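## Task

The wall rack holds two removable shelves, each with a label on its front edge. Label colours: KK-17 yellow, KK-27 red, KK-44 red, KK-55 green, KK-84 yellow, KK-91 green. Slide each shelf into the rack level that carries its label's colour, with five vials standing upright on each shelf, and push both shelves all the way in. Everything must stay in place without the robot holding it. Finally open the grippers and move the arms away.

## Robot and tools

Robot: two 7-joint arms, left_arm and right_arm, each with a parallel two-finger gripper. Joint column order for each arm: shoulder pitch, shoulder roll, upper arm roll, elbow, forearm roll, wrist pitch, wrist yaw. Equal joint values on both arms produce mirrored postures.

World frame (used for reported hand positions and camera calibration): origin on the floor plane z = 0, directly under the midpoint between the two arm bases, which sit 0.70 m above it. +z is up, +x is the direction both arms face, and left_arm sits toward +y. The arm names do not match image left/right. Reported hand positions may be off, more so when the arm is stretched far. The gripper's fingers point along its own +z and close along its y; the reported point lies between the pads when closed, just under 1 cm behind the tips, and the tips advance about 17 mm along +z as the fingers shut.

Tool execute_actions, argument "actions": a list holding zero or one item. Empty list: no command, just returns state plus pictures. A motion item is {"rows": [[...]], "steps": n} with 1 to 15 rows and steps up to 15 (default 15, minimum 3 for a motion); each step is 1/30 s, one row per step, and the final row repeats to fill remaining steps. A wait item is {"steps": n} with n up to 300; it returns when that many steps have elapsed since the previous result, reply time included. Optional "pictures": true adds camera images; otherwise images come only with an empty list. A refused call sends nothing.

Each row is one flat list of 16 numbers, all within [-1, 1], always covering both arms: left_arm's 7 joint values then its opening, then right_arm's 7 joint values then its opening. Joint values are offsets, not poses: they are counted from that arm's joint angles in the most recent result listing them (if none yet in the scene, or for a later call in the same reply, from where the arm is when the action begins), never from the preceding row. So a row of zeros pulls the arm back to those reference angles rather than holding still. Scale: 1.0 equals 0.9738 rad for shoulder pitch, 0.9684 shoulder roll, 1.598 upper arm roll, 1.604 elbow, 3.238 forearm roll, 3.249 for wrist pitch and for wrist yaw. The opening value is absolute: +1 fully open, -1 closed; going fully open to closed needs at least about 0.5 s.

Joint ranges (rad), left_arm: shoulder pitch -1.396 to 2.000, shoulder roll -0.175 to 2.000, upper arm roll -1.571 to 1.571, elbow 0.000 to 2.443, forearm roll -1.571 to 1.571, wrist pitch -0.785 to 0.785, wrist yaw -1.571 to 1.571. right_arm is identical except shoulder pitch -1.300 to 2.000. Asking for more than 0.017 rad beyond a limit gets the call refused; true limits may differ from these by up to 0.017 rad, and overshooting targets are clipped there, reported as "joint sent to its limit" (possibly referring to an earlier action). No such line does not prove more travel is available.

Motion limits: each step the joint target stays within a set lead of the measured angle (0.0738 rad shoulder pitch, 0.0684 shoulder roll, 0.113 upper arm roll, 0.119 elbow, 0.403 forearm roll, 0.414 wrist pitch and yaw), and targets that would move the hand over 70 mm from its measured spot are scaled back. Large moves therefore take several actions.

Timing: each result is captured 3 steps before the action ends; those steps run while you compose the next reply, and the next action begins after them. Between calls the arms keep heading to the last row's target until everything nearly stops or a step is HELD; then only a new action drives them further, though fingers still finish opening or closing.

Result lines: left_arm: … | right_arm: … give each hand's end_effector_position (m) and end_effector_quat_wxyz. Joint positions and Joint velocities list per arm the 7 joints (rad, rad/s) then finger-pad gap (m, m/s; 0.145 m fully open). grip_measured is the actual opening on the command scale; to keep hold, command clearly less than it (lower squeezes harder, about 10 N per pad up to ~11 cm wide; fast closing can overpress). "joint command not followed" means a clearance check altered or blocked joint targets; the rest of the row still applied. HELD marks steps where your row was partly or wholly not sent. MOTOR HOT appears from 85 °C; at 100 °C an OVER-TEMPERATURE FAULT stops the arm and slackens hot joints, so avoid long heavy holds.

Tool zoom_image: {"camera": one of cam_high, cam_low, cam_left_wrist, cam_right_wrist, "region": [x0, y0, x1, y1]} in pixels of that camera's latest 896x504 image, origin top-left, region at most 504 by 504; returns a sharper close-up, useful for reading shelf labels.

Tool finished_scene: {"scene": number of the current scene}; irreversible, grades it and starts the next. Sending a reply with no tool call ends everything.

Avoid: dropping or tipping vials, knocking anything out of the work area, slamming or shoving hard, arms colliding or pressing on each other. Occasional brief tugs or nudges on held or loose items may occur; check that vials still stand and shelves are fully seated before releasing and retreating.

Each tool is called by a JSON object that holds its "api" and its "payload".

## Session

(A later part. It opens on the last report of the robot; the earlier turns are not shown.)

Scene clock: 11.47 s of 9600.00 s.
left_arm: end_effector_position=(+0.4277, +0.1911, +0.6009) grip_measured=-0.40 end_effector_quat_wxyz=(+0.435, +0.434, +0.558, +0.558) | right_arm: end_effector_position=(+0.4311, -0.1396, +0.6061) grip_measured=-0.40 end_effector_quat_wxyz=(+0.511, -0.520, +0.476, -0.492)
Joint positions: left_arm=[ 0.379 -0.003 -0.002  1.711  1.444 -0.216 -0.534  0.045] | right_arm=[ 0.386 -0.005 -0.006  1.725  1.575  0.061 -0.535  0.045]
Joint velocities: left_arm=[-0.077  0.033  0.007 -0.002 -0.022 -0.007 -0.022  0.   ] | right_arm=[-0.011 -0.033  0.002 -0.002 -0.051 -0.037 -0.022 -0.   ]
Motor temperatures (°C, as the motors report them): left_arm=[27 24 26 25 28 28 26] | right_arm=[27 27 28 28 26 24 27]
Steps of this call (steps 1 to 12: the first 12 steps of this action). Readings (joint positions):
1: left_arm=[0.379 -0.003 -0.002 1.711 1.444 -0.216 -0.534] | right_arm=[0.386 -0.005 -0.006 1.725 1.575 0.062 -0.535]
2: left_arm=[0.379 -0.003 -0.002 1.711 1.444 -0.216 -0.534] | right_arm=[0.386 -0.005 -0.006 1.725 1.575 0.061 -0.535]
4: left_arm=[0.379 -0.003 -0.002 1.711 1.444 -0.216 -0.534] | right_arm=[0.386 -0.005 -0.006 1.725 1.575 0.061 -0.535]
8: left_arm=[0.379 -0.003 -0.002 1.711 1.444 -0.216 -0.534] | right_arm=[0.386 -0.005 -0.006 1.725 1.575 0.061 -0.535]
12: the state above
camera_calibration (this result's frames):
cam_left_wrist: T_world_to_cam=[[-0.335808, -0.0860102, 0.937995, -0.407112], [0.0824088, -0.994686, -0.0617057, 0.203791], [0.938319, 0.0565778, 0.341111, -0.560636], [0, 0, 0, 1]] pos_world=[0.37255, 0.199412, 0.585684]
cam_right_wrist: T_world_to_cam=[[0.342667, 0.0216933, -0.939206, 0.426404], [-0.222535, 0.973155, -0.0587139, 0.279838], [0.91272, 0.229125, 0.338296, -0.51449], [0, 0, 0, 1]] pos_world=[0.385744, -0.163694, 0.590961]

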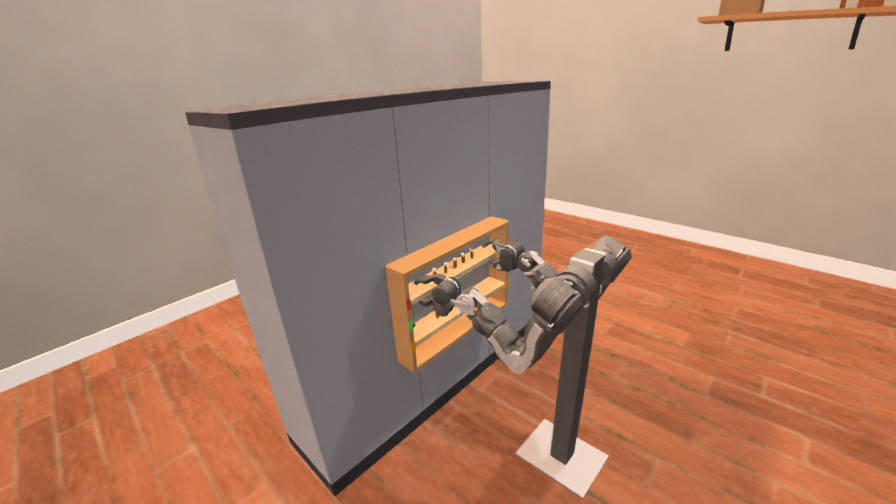

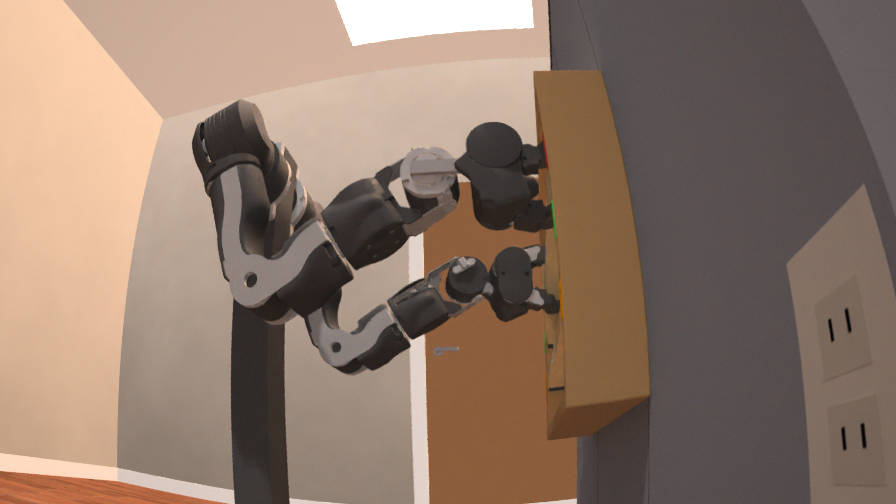

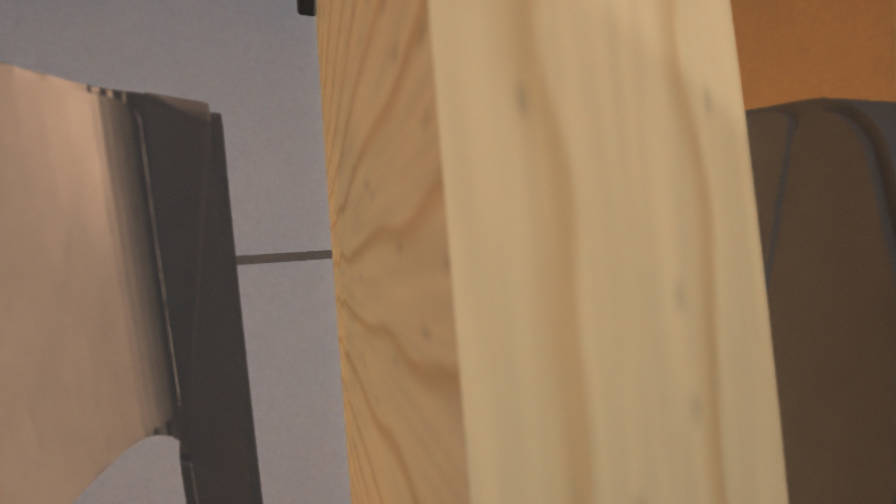

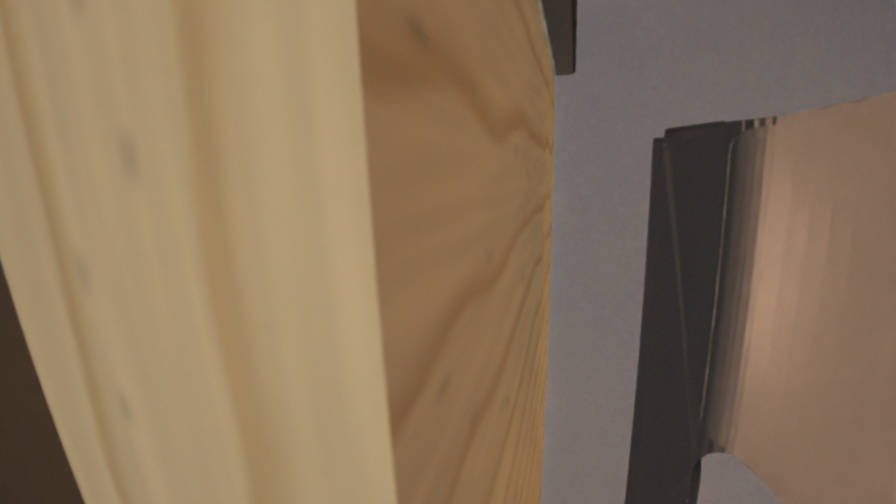

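{"api": "execute_actions", "payload": {"actions": [{"rows":[[-0.03,0,0,0.025,0,0,-0.004,-0.4,-0.03,0,0,0.025,0,0,-0.004,-0.4],[-0.08,0,0,0.066,0,0,-0.01,-0.4,-0.08,0,0,0.066,0,0,-0.01,-0.4],[-0.13,0,0,0.107,0,0,-0.015,-0.4,-0.13,0,0,0.107,0,0,-0.015,-0.4],[-0.18,0,0,0.147,0,0,-0.019,-0.4,-0.18,0,0,0.147,0,0,-0.019,-0.4],[-0.23,0,0,0.186,0,0,-0.023,-0.4,-0.23,0,0,0.186,0,0,-0.023,-0.4],[-0.28,0,0,0.224,0,0,-0.026,-0.4,-0.28,0,0,0.224,0,0,-0.026,-0.4],[-0.32,0,0,0.255,0,0,-0.028,-0.4,-0.32,0,0,0.255,0,0,-0.028,-0.4],[-0.36,0,0,0.24,0,0,0,-0.4,-0.36,0,0,0.24,0,0,0,-0.4],[-0.4,0,0,0.2,0.01,0,0.03,-0.4,-0.4,0,0,0.2,0,0,0.03,-0.4],[-0.44,0,0,0.15,0.02,0,0.07,-0.4,-0.44,0,0,0.15,0,0,0.07,-0.4],[-0.47,0,0,0.1,0.02,0,0.1,-0.4,-0.47,0,0,0.1,0,0,0.1,-0.4],[-0.49,0,0,0.05,0.03,0,0.13,-0.4,-0.49,0,0,0.05,0,0,0.13,-0.4],[-0.5,0,0,0,0.03,0,0.16,-0.4,-0.5,0,0,0,0,0,0.16,-0.4],[-0.503,0,0,-0.05,0.04,0,0.19,-0.4,-0.51,0,0,-0.05,0,0,0.18,-0.4],[-0.503,0.003,0,-0.096,0.04,-0.01,0.205,-0.4,-0.512,0.003,0.004,-0.09,-0.004,0.005,0.198,-0.4]]}]}}

{"api": "execute_actions", "payload": {"actions": [{"steps":14}]}}

{"api": "execute_actions", "payload": {"actions": [{"rows":[[0.03,0,0,-0.016,0,0,0,-0.4,0.03,0,0,-0.016,0,0,0,-0.4],[0.07,0,0,-0.039,0,0,0,-0.4,0.07,0,0,-0.039,0,0,0,-0.4],[0.11,0,0,-0.063,0,0,0,-0.4,0.11,0,0,-0.063,0,0,0,-0.4],[0.15,0,0,-0.088,0,0,0,-0.4,0.15,0,0,-0.088,0,0,0,-0.4],[0.19,0,0,-0.114,0,0,0,-0.4,0.19,0,0,-0.114,0,0,0,-0.4],[0.23,0,0,-0.141,0,0,0.002,-0.4,0.23,0,0,-0.141,0,0,0.002,-0.4],[0.27,0,0,-0.169,0,0,0.004,-0.4,0.27,0,0,-0.169,0,0,0.004,-0.4],[0.31,0,0,-0.197,0,0,0.006,-0.4,0.31,0,0,-0.197,0,0,0.006,-0.4],[0.35,0,0,-0.226,0,0,0.008,-0.4,0.35,0,0,-0.226,0,0,0.008,-0.4],[0.381,0,0,-0.249,0,0,0.01,-0.4,0.374,0,0,-0.243,0,0,0.009,-0.4]]}]}}

{"api": "execute_actions", "payload": {"actions": [{"steps":10}], "pictures": true}}

Scene clock: 12.40 s of 9600.00 s.
left_arm: end_effector_position=(+0.3492, +0.1870, +0.4843) grip_measured=-0.40 end_effector_quat_wxyz=(+0.408, +0.474, +0.577, +0.525) | right_arm: end_effector_position=(+0.3535, -0.1391, +0.4904) grip_measured=-0.40 end_effector_quat_wxyz=(-0.489, +0.542, -0.508, +0.456)
Joint positions: left_arm=[-0.11  -0.003 -0.002  1.791  1.515 -0.216 -0.236  0.045] | right_arm=[-0.103 -0.005 -0.006  1.806  1.575  0.061 -0.237  0.045]
Joint velocities: left_arm=[-0.78  -0.011 -0.002 -2.161  0.681  0.037  1.648 -0.   ] | right_arm=[-0.758 -0.055  0.012 -2.142 -0.066  0.066  1.546  0.   ]
Motor temperatures (°C, as the motors report them): left_arm=[27 24 26 25 28 28 26] | right_arm=[27 27 28 28 26 24 27]
Steps of this call (steps 1 to 3: the last 3 steps of your previous action; steps 4 to 15: the robot went on to your last target; step 16: nothing new was sent; steps 17 to 28: the first 12 steps of this action). Readings (joint positions):
17: left_arm=[0.363 -0.003 -0.002 1.734 1.444 -0.215 -0.538] | right_arm=[0.370 -0.005 -0.006 1.748 1.575 0.061 -0.539]
18: left_arm=[0.315 -0.003 -0.002 1.800 1.444 -0.215 -0.547] | right_arm=[0.323 -0.005 -0.006 1.814 1.575 0.061 -0.549]
20: left_arm=[0.199 -0.003 -0.002 1.940 1.444 -0.215 -0.573] | right_arm=[0.207 -0.005 -0.006 1.955 1.575 0.061 -0.573]
24: left_arm=[0.035 -0.003 -0.002 2.127 1.441 -0.216 -0.571] | right_arm=[0.042 -0.005 -0.006 2.140 1.575 0.061 -0.571]
28: the state above

Scene clock: 12.87 s of 9600.00 s.
left_arm: end_effector_position=(+0.3494, +0.1904, +0.4540) grip_measured=-0.40 end_effector_quat_wxyz=(+0.430, +0.443, +0.548, +0.565) | right_arm: end_effector_position=(+0.3532, -0.1391, +0.4581) grip_measured=-0.40 end_effector_quat_wxyz=(+0.520, -0.517, +0.481, -0.481)
Joint positions: left_arm=[-0.109 -0.001 -0.002  1.557  1.571 -0.245  0.127  0.045] | right_arm=[-0.111 -0.003 -0.     1.582  1.564  0.075  0.103  0.045]
Joint velocities: left_arm=[ 0.033 -0.033 -0.007  0.012 -0.022 -0.051 -0.037 -0.   ] | right_arm=[-0.055 -0.011  0.007 -0.007  0.037 -0.037  0.037 -0.   ]
Motor temperatures (°C, as the motors report them): left_arm=[27 24 26 25 28 28 26] | right_arm=[27 27 28 28 26 24 27]
joint sent to its limit (left arm) — the command would take joint 5 (forearm roll) past its upper limit, so that joint was sent only as far as its limit.
Kept back: nothing.
Steps of this call (steps 1 to 3: the last 3 steps of your previous action; steps 4 to 14: the robot went on to your last target). Readings (joint positions):
1: left_arm=[-0.123 -0.003 -0.002 1.711 1.528 -0.216 -0.144] | right_arm=[-0.116 -0.005 -0.006 1.726 1.575 0.061 -0.146]
2: left_arm=[-0.119 -0.003 -0.002 1.636 1.548 -0.216 -0.047] | right_arm=[-0.114 -0.005 -0.006 1.652 1.575 0.061 -0.061]
4: left_arm=[-0.114 -0.002 -0.002 1.542 1.567 -0.235 0.069] | right_arm=[-0.118 -0.004 -0.001 1.566 1.567 0.071 0.047]
8: left_arm=[-0.107 -0.001 -0.002 1.557 1.570 -0.245 0.123] | right_arm=[-0.107 -0.003 -0.000 1.581 1.564 0.074 0.100]
14: the state above

Scene clock: 13.27 s of 9600.00 s.
left_arm: end_effector_position=(+0.4321, +0.1902, +0.4600) grip_measured=-0.40 end_effector_quat_wxyz=(+0.432, +0.441, +0.543, +0.569) | right_arm: end_effector_position=(+0.4346, -0.1388, +0.4641) grip_measured=-0.40 end_effector_quat_wxyz=(+0.524, -0.513, +0.478, -0.483)
Joint positions: left_arm=[ 0.272 -0.001 -0.002  1.161  1.571 -0.245  0.154  0.045] | right_arm=[ 0.263 -0.003 -0.     1.196  1.564  0.075  0.128  0.045]
Joint velocities: left_arm=[-0.099  0.033 -0.022  0.061  0.022 -0.022  0.081 -0.   ] | right_arm=[ 0.055 -0.011  0.022 -0.002 -0.066  0.022  0.051  0.   ]
Motor temperatures (°C, as the motors report them): left_arm=[27 24 26 25 28 28 26] | right_arm=[27 27 28 28 26 24 27]
Steps of this call (steps 1 to 12: the first 12 steps of this action). Readings (joint positions):
1: left_arm=[-0.095 -0.001 -0.002 1.541 1.571 -0.245 0.128] | right_arm=[-0.098 -0.003 -0.000 1.566 1.564 0.075 0.104]
2: left_arm=[-0.058 -0.001 -0.002 1.500 1.571 -0.246 0.127] | right_arm=[-0.060 -0.003 -0.000 1.525 1.564 0.075 0.104]
4: left_arm=[0.038 -0.001 -0.002 1.422 1.571 -0.246 0.125] | right_arm=[0.036 -0.003 -0.000 1.447 1.564 0.075 0.102]
8: left_arm=[0.190 -0.001 -0.002 1.248 1.570 -0.246 0.139] | right_arm=[0.189 -0.003 -0.000 1.273 1.564 0.075 0.116]
12: the state above

Scene clock: 13.60 s of 9600.00 s.
left_arm: end_effector_position=(+0.4292, +0.1902, +0.4544) grip_measured=-0.40 end_effector_quat_wxyz=(+0.428, +0.445, +0.546, +0.567) | right_arm: end_effector_position=(+0.4321, -0.1388, +0.4592) grip_measured=-0.40 end_effector_quat_wxyz=(+0.521, -0.516, +0.481, -0.481)
Joint positions: left_arm=[ 0.26  -0.001 -0.002  1.16   1.571 -0.245  0.155  0.045] | right_arm=[ 0.252 -0.003 -0.     1.194  1.564  0.075  0.129  0.045]
Joint velocities: left_arm=[-0.011 -0.055 -0.017 -0.007  0.022 -0.022 -0.022  0.   ] | right_arm=[-0.011 -0.011  0.002 -0.007  0.051  0.022 -0.007 -0.   ]
Motor temperatures (°C, as the motors report them): left_arm=[27 24 26 26 28 28 26] | right_arm=[27 27 28 28 26 24 27]
Kept back: nothing.
Steps of this call (steps 1 to 3: the last 3 steps of your previous action; steps 4 to 10: the robot went on to your last target). Readings (joint positions):
1: left_arm=[0.269 -0.001 -0.002 1.162 1.571 -0.245 0.155] | right_arm=[0.260 -0.003 -0.000 1.196 1.564 0.075 0.129]
2: left_arm=[0.264 -0.001 -0.002 1.161 1.571 -0.245 0.155] | right_arm=[0.255 -0.003 -0.000 1.196 1.564 0.075 0.129]
4: left_arm=[0.260 -0.001 -0.002 1.160 1.571 -0.245 0.155] | right_arm=[0.252 -0.003 -0.000 1.194 1.564 0.075 0.129]
8: left_arm=[0.260 -0.001 -0.002 1.160 1.571 -0.245 0.155] | right_arm=[0.252 -0.003 -0.000 1.194 1.564 0.075 0.129]
10: the state above
camera_calibration (this result's frames):
cam_left_wrist: T_world_to_cam=[[-0.33656, -0.119423, 0.934059, -0.260784], [0.0755899, -0.992151, -0.0996132, 0.213399], [0.938623, 0.0370796, 0.342946, -0.509271], [0, 0, 0, 1]] pos_world=[0.374114, 0.199464, 0.439497]
cam_right_wrist: T_world_to_cam=[[0.340639, 0.0543659, -0.938621, 0.293195], [-0.236014, 0.971305, -0.0293942, 0.262687], [0.910089, 0.231541, 0.343696, -0.4669], [0, 0, 0, 1]] pos_world=[0.387045, -0.162982, 0.443392]

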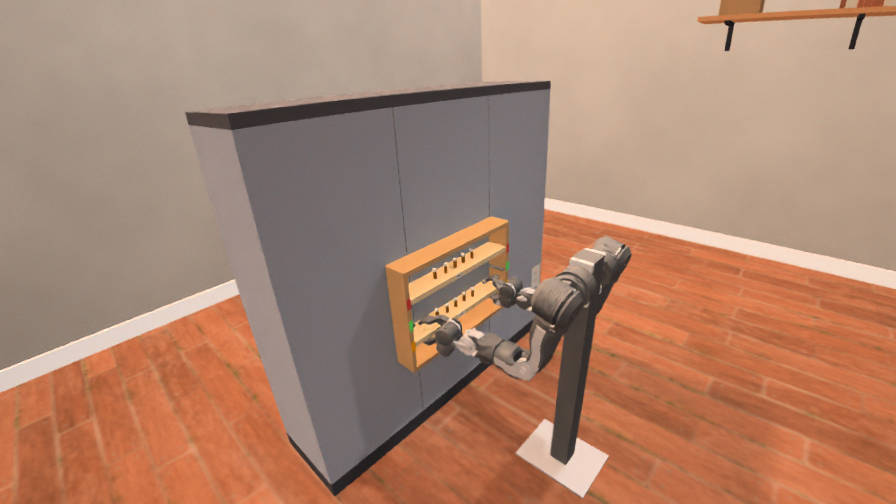

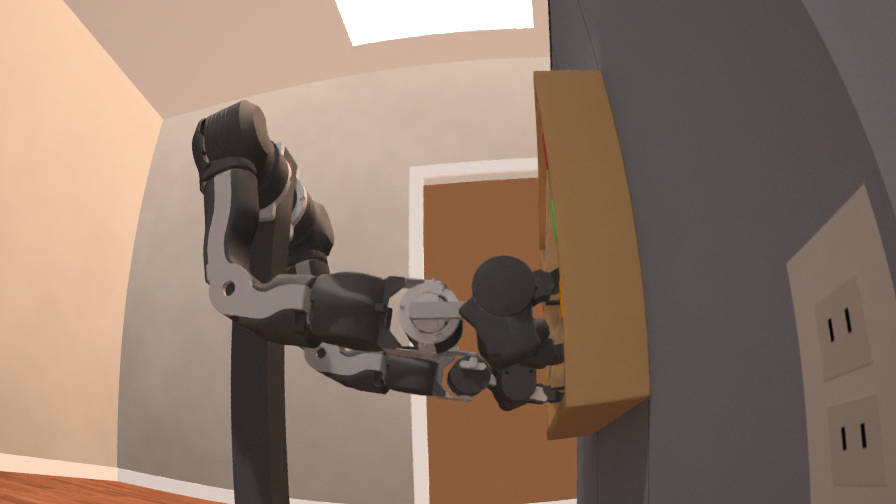

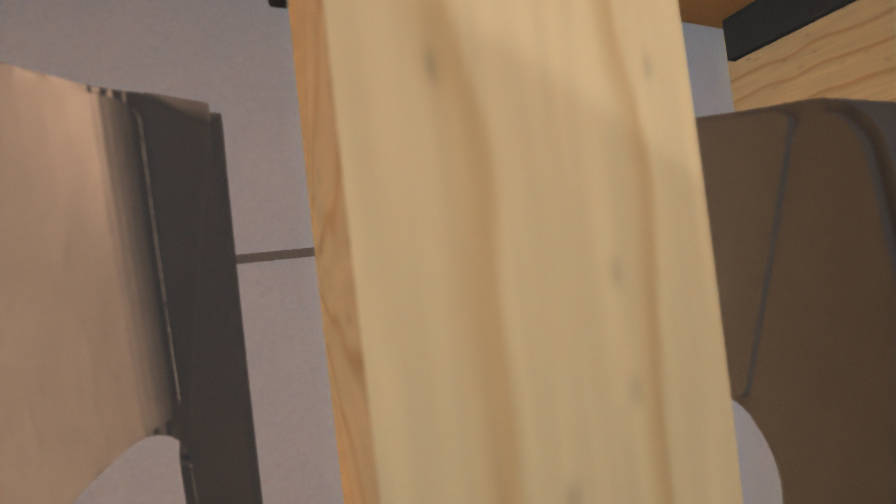

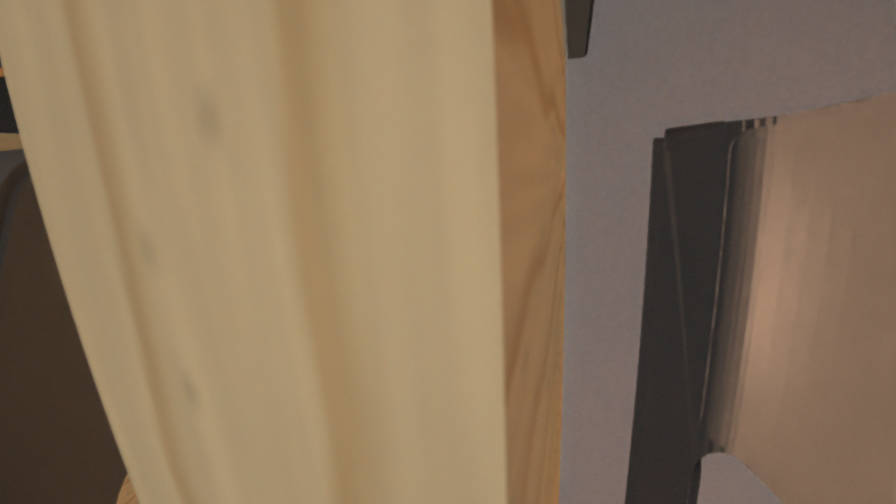

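{"api": "execute_actions", "payload": {"actions": [{"rows":[[0,0,0,-0.011,0,0,0.005,-0.5,0,0,0,-0.011,0,0,0.005,-0.5],[0,0,0,-0.011,0,0,0.005,-0.55,0,0,0,-0.011,0,0,0.005,-0.55],[0,0,0,-0.011,0,0,0.005,-0.6,0,0,0,-0.011,0,0,0.005,-0.6],[0,0,0,-0.011,0,0,0.005,-0.65,0,0,0,-0.011,0,0,0.005,-0.65],[0,0,0,-0.011,0,0,0.005,-0.7,0,0,0,-0.011,0,0,0.005,-0.7],[0,0,0,-0.011,0,0,0.005,-0.74,0,0,0,-0.011,0,0,0.005,-0.74],[0,0,0,-0.011,0,0,0.005,-0.78,0,0,0,-0.011,0,0,0.005,-0.78],[0,0,0,-0.011,0,0,0.005,-0.85,0,0,0,-0.011,0,0,0.005,-0.85],[0,0,0,-0.011,0,0,0.005,-1,0,0,0,-0.011,0,0,0.005,-1]]}]}}

{"api": "execute_actions", "payload": {"actions": [{"rows":[[-0.002,0,0,0.008,0,0,0,-1,-0.002,0,0,0.008,0,0,0,-1],[-0.014,0,0,0.02,0,0,-0.001,-1,-0.014,0,0,0.02,0,0,-0.001,-1],[-0.036,0,0,0.039,0,0,-0.004,-1,-0.036,0,0,0.039,0,0,-0.004,-1],[-0.067,0,0,0.065,0,0,-0.008,-1,-0.067,0,0,0.065,0,0,-0.008,-1],[-0.103,0,0,0.096,0,0,-0.013,-1,-0.103,0,0,0.096,0,0,-0.013,-1],[-0.143,0,0,0.13,0,0,-0.018,-1,-0.143,0,0,0.13,0,0,-0.018,-1],[-0.188,0,0,0.168,0,0,-0.023,-1,-0.188,0,0,0.168,0,0,-0.023,-1],[-0.232,0,0,0.205,0,0,-0.029,-1,-0.232,0,0,0.205,0,0,-0.029,-1],[-0.277,0,0,0.243,0,0.001,-0.034,-1,-0.277,0,0,0.243,0,0,-0.034,-1],[-0.322,0,0,0.281,0,0.001,-0.039,-1,-0.322,0,0,0.281,0,0,-0.039,-1],[-0.362,0,0,0.315,0,0.001,-0.043,-1,-0.362,0,0,0.315,0,0,-0.043,-1],[-0.393,0,0,0.341,0,0.002,-0.046,-1,-0.393,0,0,0.341,0,0,-0.046,-1],[-0.42,0,0,0.364,0,0.002,-0.048,-1,-0.42,0,0,0.364,0,0,-0.048,-1],[-0.435,0,0,0.377,0,0.002,-0.049,-1,-0.435,0,0,0.377,0,0,-0.049,-1],[-0.442,0,0,0.383,0,0.002,-0.05,-1,-0.442,0,0,0.383,0,0,-0.05,-1]]}]}}

{"api": "execute_actions", "payload": {"actions": [{"steps":14}]}}

Scene clock: 14.37 s of 9600.00 s.
left_arm: end_effector_position=(+0.4289, +0.1901, +0.4514) grip_measured=-0.74 end_effector_quat_wxyz=(+0.428, +0.445, +0.545, +0.567) | right_arm: end_effector_position=(+0.4318, -0.1387, +0.4558) grip_measured=-0.76 end_effector_quat_wxyz=(+0.520, -0.518, +0.480, -0.481)
Joint positions: left_arm=[ 0.261 -0.001 -0.002  1.144  1.572 -0.245  0.17   0.02 ] | right_arm=[ 0.253 -0.003 -0.     1.179  1.559  0.075  0.143  0.018]
Joint velocities: left_arm=[-0.033  0.033 -0.002 -0.032 -0.022  0.081  0.037 -0.   ] | right_arm=[-0.099 -0.033 -0.002  0.017  0.007 -0.022 -0.037 -0.   ]
Motor temperatures (°C, as the motors report them): left_arm=[27 24 26 26 28 28 26] | right_arm=[27 27 28 28 26 24 27]
Steps of this call (steps 1 to 11: the robot went on to your last target; steps 12 to 23: the first 12 steps of this action). Readings (joint positions):
12: left_arm=[0.262 -0.001 -0.002 1.152 1.571 -0.245 0.162] | right_arm=[0.254 -0.003 -0.000 1.186 1.564 0.075 0.135]
13: left_arm=[0.262 -0.001 -0.002 1.145 1.571 -0.245 0.163] | right_arm=[0.254 -0.003 -0.000 1.180 1.564 0.075 0.137]
15: left_arm=[0.260 -0.001 -0.002 1.143 1.571 -0.245 0.164] | right_arm=[0.253 -0.003 -0.000 1.179 1.564 0.075 0.138]
19: left_arm=[0.261 -0.001 -0.002 1.144 1.572 -0.245 0.170] | right_arm=[0.253 -0.003 -0.000 1.179 1.560 0.075 0.143]
23: the state above

Scene clock: 14.87 s of 9600.00 s.
left_arm: end_effector_position=(+0.3473, +0.1891, +0.4792) grip_measured=-0.76 end_effector_quat_wxyz=(+0.442, +0.434, +0.551, +0.560) | right_arm: end_effector_position=(+0.3491, -0.1386, +0.4840) grip_measured=-0.76 end_effector_quat_wxyz=(+0.520, -0.519, +0.475, -0.485)
Joint positions: left_arm=[-0.127 -0.002 -0.003  1.683  1.572 -0.237  0.032  0.018] | right_arm=[-0.135 -0.003 -0.     1.717  1.56   0.078 -0.     0.018]
Joint velocities: left_arm=[-0.736 -0.011  0.007  1.023  0.037  0.007 -0.081  0.   ] | right_arm=[-0.736 -0.077 -0.007  1.023 -0.037  0.037 -0.095  0.   ]
Motor temperatures (°C, as the motors report them): left_arm=[27 24 26 26 28 28 26] | right_arm=[27 27 28 28 26 24 27]
Steps of this call (steps 1 to 3: the last 3 steps of your previous action; steps 4 to 15: the first 12 steps of this action, its rows measured from where the robot was after step 3). Readings (joint positions):
3: left_arm=[0.261 -0.001 -0.002 1.144 1.572 -0.245 0.170] | right_arm=[0.253 -0.003 -0.000 1.179 1.559 0.075 0.143]
4: left_arm=[0.260 -0.001 -0.002 1.148 1.572 -0.245 0.169] | right_arm=[0.252 -0.003 -0.000 1.183 1.557 0.075 0.140]
5: left_arm=[0.252 -0.001 -0.002 1.165 1.572 -0.245 0.165] | right_arm=[0.243 -0.003 -0.000 1.198 1.557 0.074 0.133]
7: left_arm=[0.203 -0.002 -0.002 1.240 1.572 -0.245 0.150] | right_arm=[0.191 -0.003 -0.000 1.272 1.560 0.074 0.118]
11: left_arm=[0.030 -0.002 -0.002 1.457 1.572 -0.242 0.090] | right_arm=[0.021 -0.003 -0.000 1.491 1.560 0.076 0.056]
15: the state above

Scene clock: 15.33 s of 9600.00 s.
left_arm: end_effector_position=(+0.3375, +0.1889, +0.4853) grip_measured=-0.76 end_effector_quat_wxyz=(+0.442, +0.434, +0.553, +0.557) | right_arm: end_effector_position=(+0.3390, -0.1385, +0.4909) grip_measured=-0.76 end_effector_quat_wxyz=(+0.519, -0.520, +0.475, -0.485)
Joint positions: left_arm=[-0.172 -0.002 -0.003  1.753  1.572 -0.236  0.002  0.018] | right_arm=[-0.181 -0.003 -0.001  1.788  1.559  0.079 -0.027  0.018]
Joint velocities: left_arm=[ 0.011 -0.099 -0.002  0.002 -0.037 -0.007  0.037 -0.   ] | right_arm=[ 0.055  0.011  0.007  0.002 -0.022 -0.051  0.051 -0.   ]
Motor temperatures (°C, as the motors report them): left_arm=[27 24 26 26 28 28 26] | right_arm=[27 27 28 28 26 24 27]
Kept back: nothing.
Steps of this call (steps 1 to 3: the last 3 steps of your previous action; steps 4 to 14: the robot went on to your last target). Readings (joint positions):
1: left_arm=[-0.150 -0.002 -0.003 1.718 1.572 -0.237 0.022] | right_arm=[-0.159 -0.003 -0.000 1.753 1.560 0.079 -0.009]
2: left_arm=[-0.166 -0.002 -0.003 1.742 1.572 -0.236 0.017] | right_arm=[-0.175 -0.003 -0.001 1.777 1.560 0.079 -0.015]
4: left_arm=[-0.172 -0.002 -0.003 1.753 1.572 -0.236 0.009] | right_arm=[-0.181 -0.003 -0.001 1.788 1.559 0.079 -0.022]
8: left_arm=[-0.172 -0.002 -0.003 1.753 1.572 -0.236 0.002] | right_arm=[-0.181 -0.003 -0.001 1.788 1.559 0.079 -0.027]
14: the state above

{"api": "execute_actions", "payload": {"actions": [{"rows":[[0.003,0,0,0.007,-0.001,0,-0.003,-1,0.003,0,0,0.007,0,0,-0.003,-1],[0.004,0,0,0.014,-0.002,0,-0.009,-1,0.004,0,0,0.013,0,0,-0.008,-1],[0.005,0,0,0.024,-0.004,0,-0.016,-1,0.006,0,0,0.023,0.001,0,-0.015,-1],[0.008,0,0,0.038,-0.006,0,-0.026,-1,0.009,0,0,0.036,0.001,0,-0.024,-1],[0.012,0,0,0.054,-0.008,0,-0.036,-1,0.014,0,0,0.051,0.002,0,-0.034,-1],[0.017,0,0,0.07,-0.011,0,-0.047,-1,0.019,0,0,0.067,0.002,0,-0.044,-1],[0.023,0,0,0.086,-0.013,0,-0.057,-1,0.026,0,0,0.082,0.003,0,-0.054,-1],[0.03,0,0,0.101,-0.015,0,-0.066,-1,0.033,0,0,0.097,0.003,0,-0.063,-1],[0.036,0,0,0.114,-0.017,0,-0.073,-1,0.04,0,0,0.109,0.004,0,-0.07,-1],[0.041,0,0,0.124,-0.019,0,-0.078,-1,0.045,0,0,0.119,0.004,0,-0.075,-1],[0.044,0,0,0.131,-0.02,0,-0.081,-1,0.049,0,0,0.125,0.004,0,-0.077,-1],[0.045,0,0,0.134,-0.02,0,-0.082,-1,0.05,0,0,0.128,0.004,0,-0.078,-1]]}]}}

{"api": "execute_actions", "payload": {"actions": [{"steps":10}], "pictures": true}}

Scene clock: 16.10 s of 9600.00 s.
left_arm: end_effector_position=(+0.3391, +0.1888, +0.5376) grip_measured=-0.76 end_effector_quat_wxyz=(+0.444, +0.433, +0.554, +0.556) | right_arm: end_effector_position=(+0.3406, -0.1382, +0.5432) grip_measured=-0.76 end_effector_quat_wxyz=(+0.520, -0.520, +0.472, -0.487)
Joint positions: left_arm=[-0.131 -0.002 -0.004  1.963  1.515 -0.23  -0.254  0.018] | right_arm=[-0.134 -0.003 -0.002  1.99   1.574  0.082 -0.27   0.018]
Joint velocities: left_arm=[ 0.077  0.011 -0.007  0.071  0.007  0.022 -0.212  0.   ] | right_arm=[-0.011 -0.011 -0.002  0.076 -0.081  0.095 -0.11   0.   ]
Motor temperatures (°C, as the motors report them): left_arm=[27 24 26 26 28 28 26] | right_arm=[27 27 28 28 26 24 27]
Steps of this call (steps 1 to 11: the robot went on to your last target; steps 12 to 23: the first 12 steps of this action). Readings (joint positions):
12: left_arm=[-0.172 -0.002 -0.003 1.755 1.572 -0.235 -0.004] | right_arm=[-0.181 -0.003 -0.001 1.790 1.559 0.079 -0.034]
13: left_arm=[-0.173 -0.002 -0.003 1.761 1.571 -0.235 -0.019] | right_arm=[-0.181 -0.003 -0.001 1.796 1.559 0.079 -0.048]
15: left_arm=[-0.173 -0.002 -0.003 1.797 1.563 -0.235 -0.065] | right_arm=[-0.181 -0.003 -0.001 1.831 1.560 0.080 -0.089]
19: left_arm=[-0.147 -0.002 -0.003 1.905 1.536 -0.233 -0.183] | right_arm=[-0.151 -0.003 -0.001 1.935 1.568 0.082 -0.202]
23: the state above

Scene clock: 16.43 s of 9600.00 s.
left_arm: end_effector_position=(+0.3390, +0.1888, +0.5350) grip_measured=-0.76 end_effector_quat_wxyz=(+0.439, +0.437, +0.558, +0.552) | right_arm: end_effector_position=(+0.3406, -0.1382, +0.5408) grip_measured=-0.76 end_effector_quat_wxyz=(+0.516, -0.524, +0.475, -0.483)
Joint positions: left_arm=[-0.132 -0.002 -0.004  1.964  1.513 -0.23  -0.272  0.018] | right_arm=[-0.134 -0.003 -0.002  1.99   1.575  0.082 -0.286  0.018]
Joint velocities: left_arm=[ 0.033 -0.055  0.007  0.007 -0.037 -0.037 -0.081 -0.   ] | right_arm=[-0.055  0.055 -0.007  0.002 -0.066 -0.022  0.007 -0.   ]
Motor temperatures (°C, as the motors report them): left_arm=[27 24 26 26 28 28 26] | right_arm=[27 27 28 28 26 24 27]
Kept back: nothing.
Steps of this call (steps 1 to 3: the last 3 steps of your previous action; steps 4 to 10: the robot went on to your last target). Readings (joint positions):
1: left_arm=[-0.131 -0.002 -0.004 1.964 1.514 -0.230 -0.261] | right_arm=[-0.134 -0.003 -0.002 1.990 1.575 0.082 -0.276]
2: left_arm=[-0.132 -0.002 -0.004 1.964 1.514 -0.230 -0.268] | right_arm=[-0.134 -0.003 -0.002 1.990 1.575 0.082 -0.282]
4: left_arm=[-0.132 -0.002 -0.004 1.964 1.514 -0.230 -0.271] | right_arm=[-0.134 -0.003 -0.002 1.990 1.575 0.082 -0.285]
8: left_arm=[-0.132 -0.002 -0.004 1.964 1.513 -0.230 -0.272] | right_arm=[-0.134 -0.003 -0.002 1.990 1.575 0.082 -0.286]
10: the state above
camera_calibration (this result's frames):
cam_left_wrist: T_world_to_cam=[[-0.334238, -0.0741332, 0.939569, -0.378872], [0.0685472, -0.996174, -0.0542147, 0.205672], [0.939993, 0.0462841, 0.338041, -0.451782], [0, 0, 0, 1]] pos_world=[0.28394, 0.197708, 0.519848]
cam_right_wrist: T_world_to_cam=[[0.336631, 0.0360961, -0.940944, 0.401016], [-0.240529, 0.969411, -0.0488632, 0.254758], [0.910398, 0.242773, 0.335016, -0.40574], [0, 0, 0, 1]] pos_world=[0.295667, -0.162937, 0.525711]

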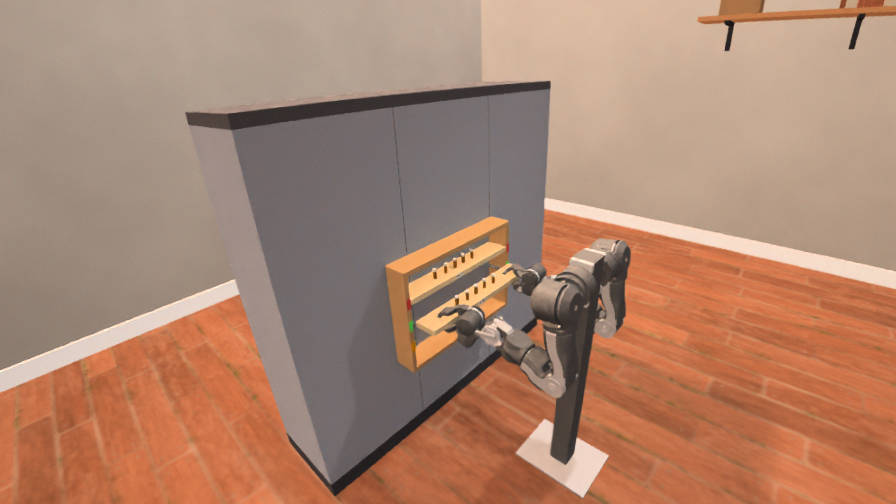

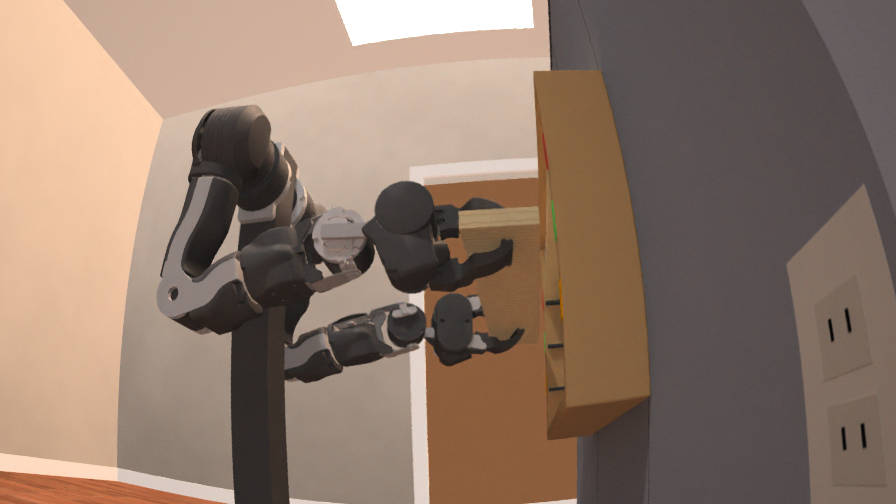

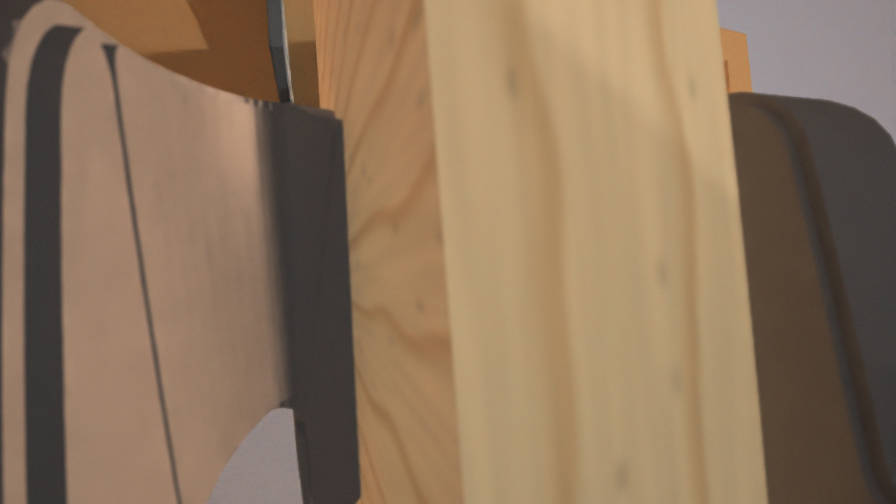

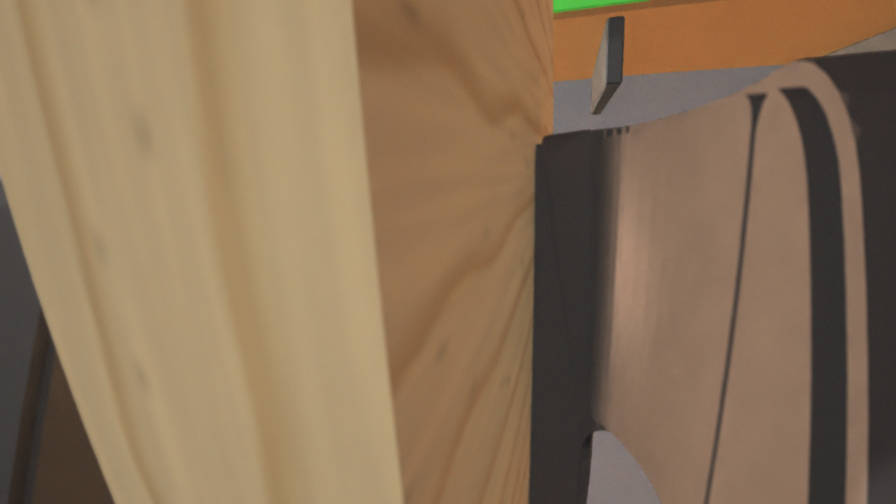

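{"api": "execute_actions", "payload": {"actions": [{"rows":[[0.008,0,0,-0.001,0,0,0.005,-1,0.008,0,0,-0.001,0,0,0.004,-1],[0.021,0,0,-0.008,0,0,0.005,-1,0.021,0,0,-0.008,0,0,0.004,-1],[0.042,0,0,-0.02,0,0,0.005,-1,0.042,0,0,-0.02,0,0,0.004,-1],[0.071,0,0,-0.037,0,0,0.006,-1,0.071,0,0,-0.037,0,0,0.005,-1],[0.104,0,0,-0.057,0,0,0.007,-1,0.104,0,0,-0.057,0,0,0.006,-1],[0.142,0,0,-0.081,0,0,0.008,-1,0.142,0,0,-0.081,0,0,0.007,-1],[0.183,0,0,-0.11,0,0,0.01,-1,0.183,0,0,-0.11,0,0,0.009,-1],[0.225,0,0,-0.14,0.001,0,0.013,-1,0.225,0,0,-0.14,0,0,0.011,-1],[0.267,0,0,-0.171,0.001,-0.001,0.016,-1,0.267,0,0,-0.171,0,0,0.014,-1],[0.308,0,0,-0.204,0.002,-0.001,0.02,-1,0.308,0,0,-0.204,0,0,0.017,-1],[0.346,0,0,-0.235,0.002,-0.001,0.024,-1,0.346,0,0,-0.235,0,0,0.021,-1],[0.375,0,0,-0.26,0.003,-0.002,0.027,-1,0.375,0,0,-0.26,0,0,0.024,-1],[0.398,0,0,-0.281,0.003,-0.002,0.029,-1,0.398,0,0,-0.281,0,0,0.026,-1],[0.412,0,0,-0.294,0.003,-0.002,0.031,-1,0.412,0,0,-0.294,0,0,0.027,-1],[0.42,0,0,-0.302,0.003,-0.002,0.031,-1,0.42,0,0,-0.302,0,0,0.027,-1]]}]}}

{"api": "execute_actions", "payload": {"actions": [{"steps":14}]}}

Scene clock: 17.17 s of 9600.00 s.
left_arm: end_effector_position=(+0.4209, +0.1891, +0.5282) grip_measured=-0.76 end_effector_quat_wxyz=(+0.438, +0.437, +0.557, +0.554) | right_arm: end_effector_position=(+0.4231, -0.1385, +0.5338) grip_measured=-0.76 end_effector_quat_wxyz=(+0.516, -0.522, +0.478, -0.483)
Joint positions: left_arm=[ 0.231 -0.002 -0.003  1.548  1.522 -0.236 -0.215  0.018] | right_arm=[ 0.231 -0.003 -0.001  1.575  1.575  0.077 -0.237  0.018]
Joint velocities: left_arm=[ 0.67   0.011  0.012 -0.94   0.139  0.022  0.051 -0.001] | right_arm=[ 0.714  0.011 -0.002 -0.95  -0.007 -0.022 -0.007 -0.   ]
Motor temperatures (°C, as the motors report them): left_arm=[27 24 26 26 28 28 26] | right_arm=[27 27 28 28 26 24 27]
Steps of this call (steps 1 to 10: the robot went on to your last target; steps 11 to 22: the first 12 steps of this action). Readings (joint positions):
11: left_arm=[-0.131 -0.002 -0.004 1.963 1.514 -0.229 -0.272] | right_arm=[-0.132 -0.003 -0.002 1.990 1.575 0.082 -0.286]
12: left_arm=[-0.123 -0.002 -0.004 1.955 1.515 -0.229 -0.271] | right_arm=[-0.124 -0.003 -0.002 1.982 1.575 0.082 -0.285]
14: left_arm=[-0.072 -0.002 -0.004 1.907 1.515 -0.229 -0.269] | right_arm=[-0.073 -0.003 -0.002 1.935 1.575 0.082 -0.285]
18: left_arm=[0.084 -0.002 -0.004 1.745 1.516 -0.232 -0.250] | right_arm=[0.083 -0.003 -0.002 1.772 1.575 0.079 -0.269]
22: the state above

Scene clock: 17.63 s of 9600.00 s.
left_arm: end_effector_position=(+0.4307, +0.1894, +0.5268) grip_measured=-0.76 end_effector_quat_wxyz=(+0.438, +0.435, +0.555, +0.557) | right_arm: end_effector_position=(+0.4335, -0.1387, +0.5313) grip_measured=-0.76 end_effector_quat_wxyz=(+0.516, -0.521, +0.478, -0.483)
Joint positions: left_arm=[ 0.273 -0.003 -0.003  1.483  1.525 -0.239 -0.185  0.018] | right_arm=[ 0.274 -0.003 -0.001  1.508  1.575  0.076 -0.212  0.018]
Joint velocities: left_arm=[-0.077 -0.033  0.012 -0.017 -0.022 -0.037  0.022  0.   ] | right_arm=[-0.033  0.033  0.017 -0.007 -0.007 -0.037 -0.022  0.   ]
Motor temperatures (°C, as the motors report them): left_arm=[27 24 26 26 28 28 26] | right_arm=[27 27 28 28 26 24 27]
Kept back: nothing.
Steps of this call (steps 1 to 3: the last 3 steps of your previous action; steps 4 to 14: the robot went on to your last target). Readings (joint positions):
1: left_arm=[0.253 -0.002 -0.003 1.516 1.523 -0.237 -0.205] | right_arm=[0.253 -0.003 -0.001 1.543 1.575 0.077 -0.229]
2: left_arm=[0.268 -0.002 -0.003 1.494 1.524 -0.237 -0.197] | right_arm=[0.267 -0.003 -0.001 1.521 1.575 0.077 -0.221]
4: left_arm=[0.273 -0.003 -0.003 1.483 1.525 -0.239 -0.186] | right_arm=[0.274 -0.003 -0.001 1.508 1.575 0.076 -0.212]
8: left_arm=[0.273 -0.003 -0.003 1.483 1.525 -0.239 -0.185] | right_arm=[0.274 -0.003 -0.001 1.508 1.575 0.076 -0.212]
14: the state above

{"api": "execute_actions", "payload": {"actions": [{"steps":10,"rows":[[0,0,0,0,0,0,0,-0.78,0,0,0,0,0,0,0,-0.78],[0,0,0,0,0,0,0,-0.72,0,0,0,0,0,0,0,-0.72],[0,0,0,0,0,0,0,-0.66,0,0,0,0,0,0,0,-0.66],[0,0,0,0,0,0,0,-0.4,0,0,0,0,0,0,0,-0.4]]}]}}

{"api": "execute_actions", "payload": {"actions": [{"rows":[[-0.03,0,0,0.023,0,0,-0.002,-0.4,-0.03,0,0,0.023,0,0,-0.002,-0.4],[-0.08,0,0,0.06,0,0,-0.005,-0.4,-0.08,0,0,0.06,0,0,-0.005,-0.4],[-0.13,0,0,0.096,0,0,-0.008,-0.4,-0.13,0,0,0.096,0,0,-0.008,-0.4],[-0.18,0,0,0.13,0,0,-0.01,-0.4,-0.18,0,0,0.13,0,0,-0.01,-0.4],[-0.23,0,0,0.163,0,0,-0.012,-0.4,-0.23,0,0,0.163,0,0,-0.012,-0.4],[-0.28,0,0,0.195,0,0,-0.013,-0.4,-0.28,0,0,0.195,0,0,-0.013,-0.4],[-0.33,0,0,0.226,0,0,-0.014,-0.4,-0.33,0,0,0.226,0,0,-0.014,-0.4],[-0.355,0,0,0.25,0,0,-0.03,-0.4,-0.355,0,0,0.25,0,0,-0.03,-0.4],[-0.35,0,0,0.28,-0.01,0,-0.05,-0.4,-0.35,0,0,0.28,0,0,-0.05,-0.4],[-0.33,0,0,0.32,-0.015,0,-0.08,-0.4,-0.33,0,0,0.32,0,0,-0.08,-0.4],[-0.3,0,0,0.35,-0.02,0,-0.1,-0.4,-0.3,0,0,0.35,0,0,-0.1,-0.4],[-0.26,0,0,0.38,-0.025,0,-0.12,-0.4,-0.26,0,0,0.375,0,0,-0.12,-0.4],[-0.219,0,0,0.4,-0.027,0.008,-0.139,-0.4,-0.21,0,0,0.391,0,-0.004,-0.131,-0.4]]}]}}

{"api": "execute_actions", "payload": {"actions": [{"steps":12}], "pictures": true}}

Scene clock: 18.27 s of 9600.00 s.
left_arm: end_effector_position=(+0.4307, +0.1894, +0.5266) grip_measured=-0.40 end_effector_quat_wxyz=(+0.438, +0.435, +0.555, +0.557) | right_arm: end_effector_position=(+0.4335, -0.1388, +0.5312) grip_measured=-0.40 end_effector_quat_wxyz=(+0.516, -0.521, +0.478, -0.483)
Joint positions: left_arm=[ 0.273 -0.003 -0.003  1.483  1.526 -0.239 -0.185  0.045] | right_arm=[ 0.274 -0.003 -0.001  1.508  1.575  0.076 -0.213  0.045]
Joint velocities: left_arm=[-0.011  0.033  0.002 -0.002  0.051 -0.037 -0.022  0.   ] | right_arm=[-0.011 -0.011 -0.007  0.002 -0.095 -0.037  0.007  0.   ]
Motor temperatures (°C, as the motors report them): left_arm=[27 24 26 26 28 28 26] | right_arm=[27 27 28 28 26 24 27]
Steps of this call (steps 1 to 12: the robot went on to your last target; steps 13 to 19: the first 7 steps of this action). Readings (joint positions):
13: left_arm=[0.273 -0.003 -0.003 1.483 1.526 -0.239 -0.185] | right_arm=[0.274 -0.003 -0.001 1.508 1.575 0.076 -0.212]
14: left_arm=[0.273 -0.003 -0.003 1.483 1.526 -0.239 -0.185] | right_arm=[0.274 -0.003 -0.001 1.508 1.575 0.076 -0.213]
16: left_arm=[0.273 -0.003 -0.003 1.483 1.526 -0.239 -0.185] | right_arm=[0.274 -0.003 -0.001 1.508 1.575 0.076 -0.213]
19: the state above

Scene clock: 18.77 s of 9600.00 s.
left_arm: end_effector_position=(+0.3485, +0.1926, +0.5959) grip_measured=-0.40 end_effector_quat_wxyz=(+0.452, +0.412, +0.554, +0.565) | right_arm: end_effector_position=(+0.3508, -0.1404, +0.5990) grip_measured=-0.40 end_effector_quat_wxyz=(+0.518, -0.515, +0.464, -0.501)
Joint positions: left_arm=[ 0.021 -0.003 -0.003  2.085  1.466 -0.239 -0.495  0.045] | right_arm=[ 0.023 -0.003 -0.001  2.107  1.575  0.076 -0.52   0.045]
Joint velocities: left_arm=[ 1.418 -0.011  0.002  1.507 -0.418 -0.081 -1.179  0.   ] | right_arm=[ 1.527 -0.011  0.017  1.267 -0.022 -0.007 -1.179 -0.   ]
Motor temperatures (°C, as the motors report them): left_arm=[27 24 26 26 28 28 26] | right_arm=[27 27 28 29 26 24 27]
Steps of this call (steps 1 to 3: the last 3 steps of your previous action; steps 4 to 15: the first 12 steps of this action, its rows measured from where the robot was after step 3). Readings (joint positions):
3: left_arm=[0.273 -0.003 -0.003 1.483 1.526 -0.239 -0.185] | right_arm=[0.274 -0.003 -0.001 1.508 1.575 0.076 -0.213]
4: left_arm=[0.257 -0.003 -0.003 1.506 1.526 -0.239 -0.188] | right_arm=[0.259 -0.003 -0.001 1.531 1.575 0.076 -0.215]
5: left_arm=[0.211 -0.003 -0.003 1.567 1.526 -0.238 -0.192] | right_arm=[0.214 -0.003 -0.001 1.593 1.575 0.076 -0.219]
7: left_arm=[0.095 -0.003 -0.003 1.686 1.525 -0.239 -0.202] | right_arm=[0.098 -0.003 -0.001 1.713 1.575 0.076 -0.229]
11: left_arm=[-0.082 -0.003 -0.003 1.879 1.526 -0.239 -0.246] | right_arm=[-0.081 -0.003 -0.001 1.905 1.575 0.076 -0.272]
15: the state above

Scene clock: 19.17 s of 9600.00 s.
left_arm: end_effector_position=(+0.3488, +0.1913, +0.6018) grip_measured=-0.40 end_effector_quat_wxyz=(+0.439, +0.430, +0.565, +0.551) | right_arm: end_effector_position=(+0.3527, -0.1424, +0.6071) grip_measured=-0.40 end_effector_quat_wxyz=(+0.506, -0.522, +0.477, -0.495)
Joint positions: left_arm=[ 0.062 -0.003 -0.003  2.124  1.44  -0.216 -0.633  0.045] | right_arm=[ 0.072 -0.003 -0.001  2.134  1.575  0.066 -0.634  0.045]
Joint velocities: left_arm=[-0.011 -0.011 -0.022 -0.007 -0.007  0.051  0.022  0.   ] | right_arm=[ 0.077  0.011 -0.012 -0.007  0.037 -0.066 -0.037 -0.   ]
Motor temperatures (°C, as the motors report them): left_arm=[27 24 26 26 28 28 26] | right_arm=[27 27 28 29 26 24 27]
Kept back: nothing.
Steps of this call (steps 1 to 3: the last 3 steps of your previous action; steps 4 to 12: the robot went on to your last target). Readings (joint positions):
1: left_arm=[0.071 -0.003 -0.003 2.130 1.452 -0.230 -0.551] | right_arm=[0.078 -0.003 -0.001 2.141 1.575 0.072 -0.566]
2: left_arm=[0.091 -0.003 -0.003 2.148 1.443 -0.222 -0.575] | right_arm=[0.103 -0.003 -0.001 2.153 1.575 0.069 -0.584]
4: left_arm=[0.055 -0.003 -0.003 2.125 1.439 -0.218 -0.613] | right_arm=[0.066 -0.003 -0.001 2.137 1.575 0.067 -0.615]
8: left_arm=[0.062 -0.003 -0.003 2.124 1.440 -0.216 -0.633] | right_arm=[0.072 -0.003 -0.001 2.134 1.575 0.066 -0.634]
12: the state above
camera_calibration (this result's frames):
cam_left_wrist: T_world_to_cam=[[-0.334365, -0.0655561, 0.940161, -0.44018], [0.083514, -0.995714, -0.0397283, 0.197122], [0.938736, 0.0652329, 0.338407, -0.487051], [0, 0, 0, 1]] pos_world=[0.293569, 0.199192, 0.586493]
cam_right_wrist: T_world_to_cam=[[0.340118, 0.0116937, -0.94031, 0.454408], [-0.216984, 0.973916, -0.0663734, 0.267936], [0.915007, 0.226607, 0.333784, -0.441083], [0, 0, 0, 1]] pos_world=[0.307179, -0.166308, 0.592295]

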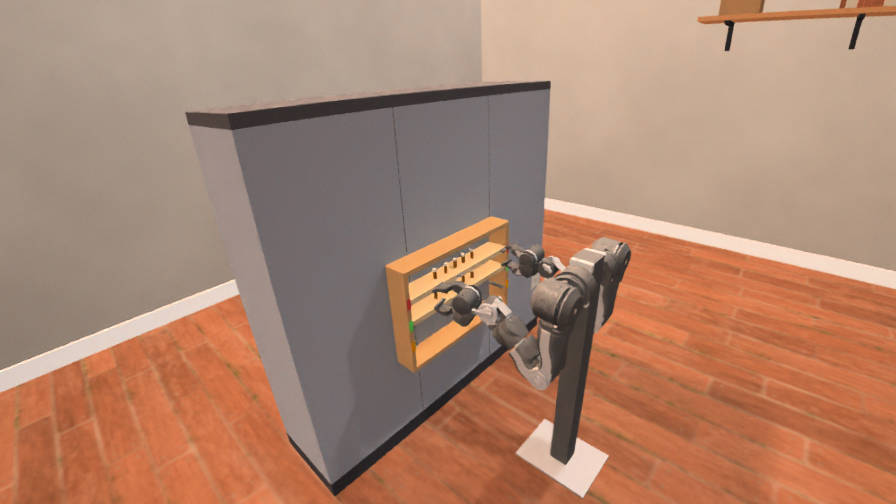

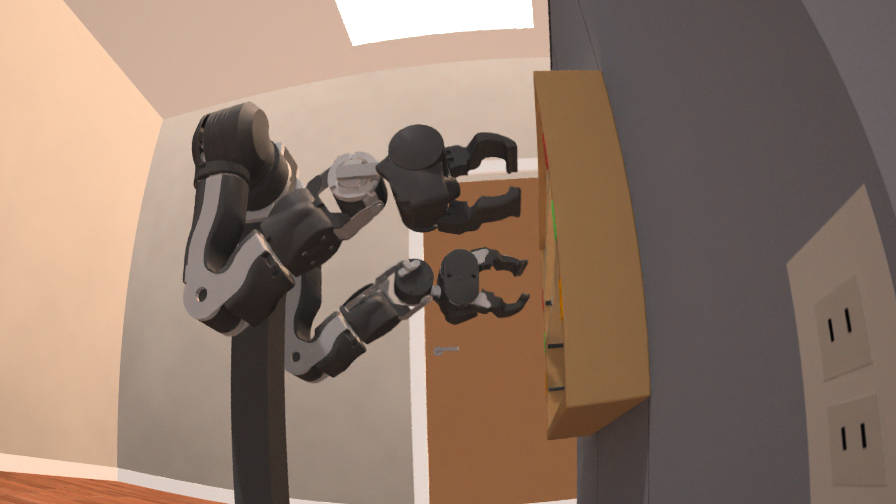

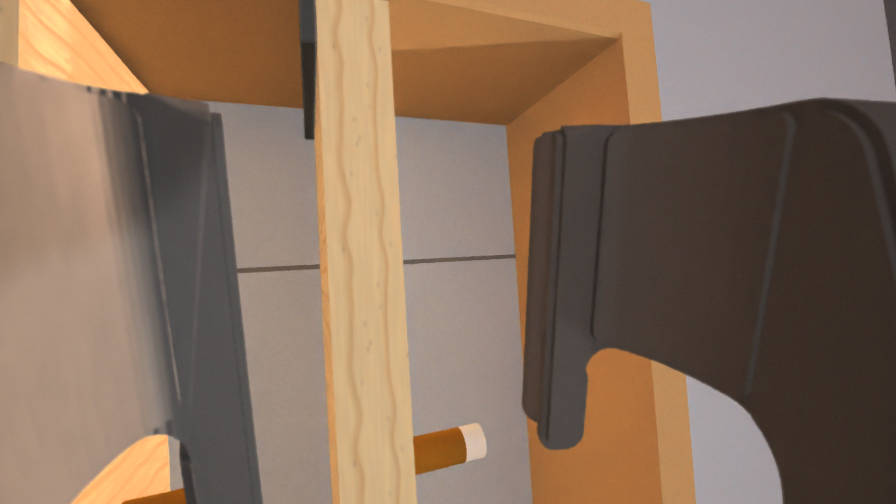

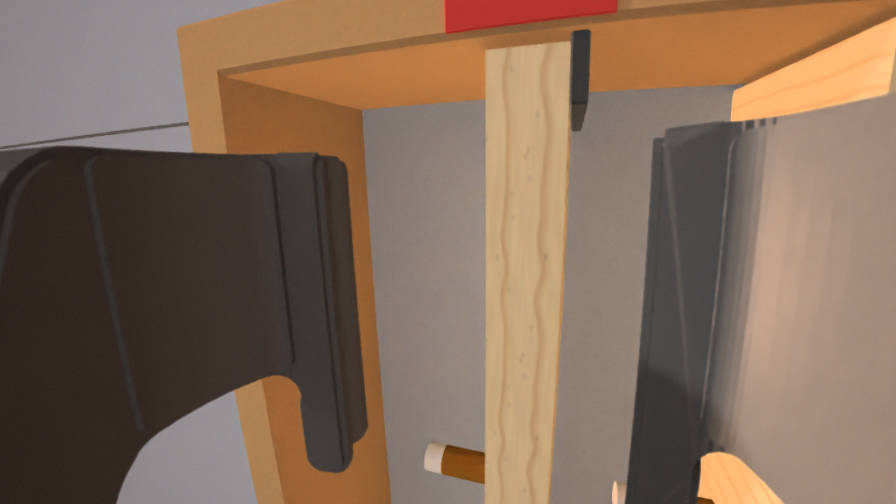

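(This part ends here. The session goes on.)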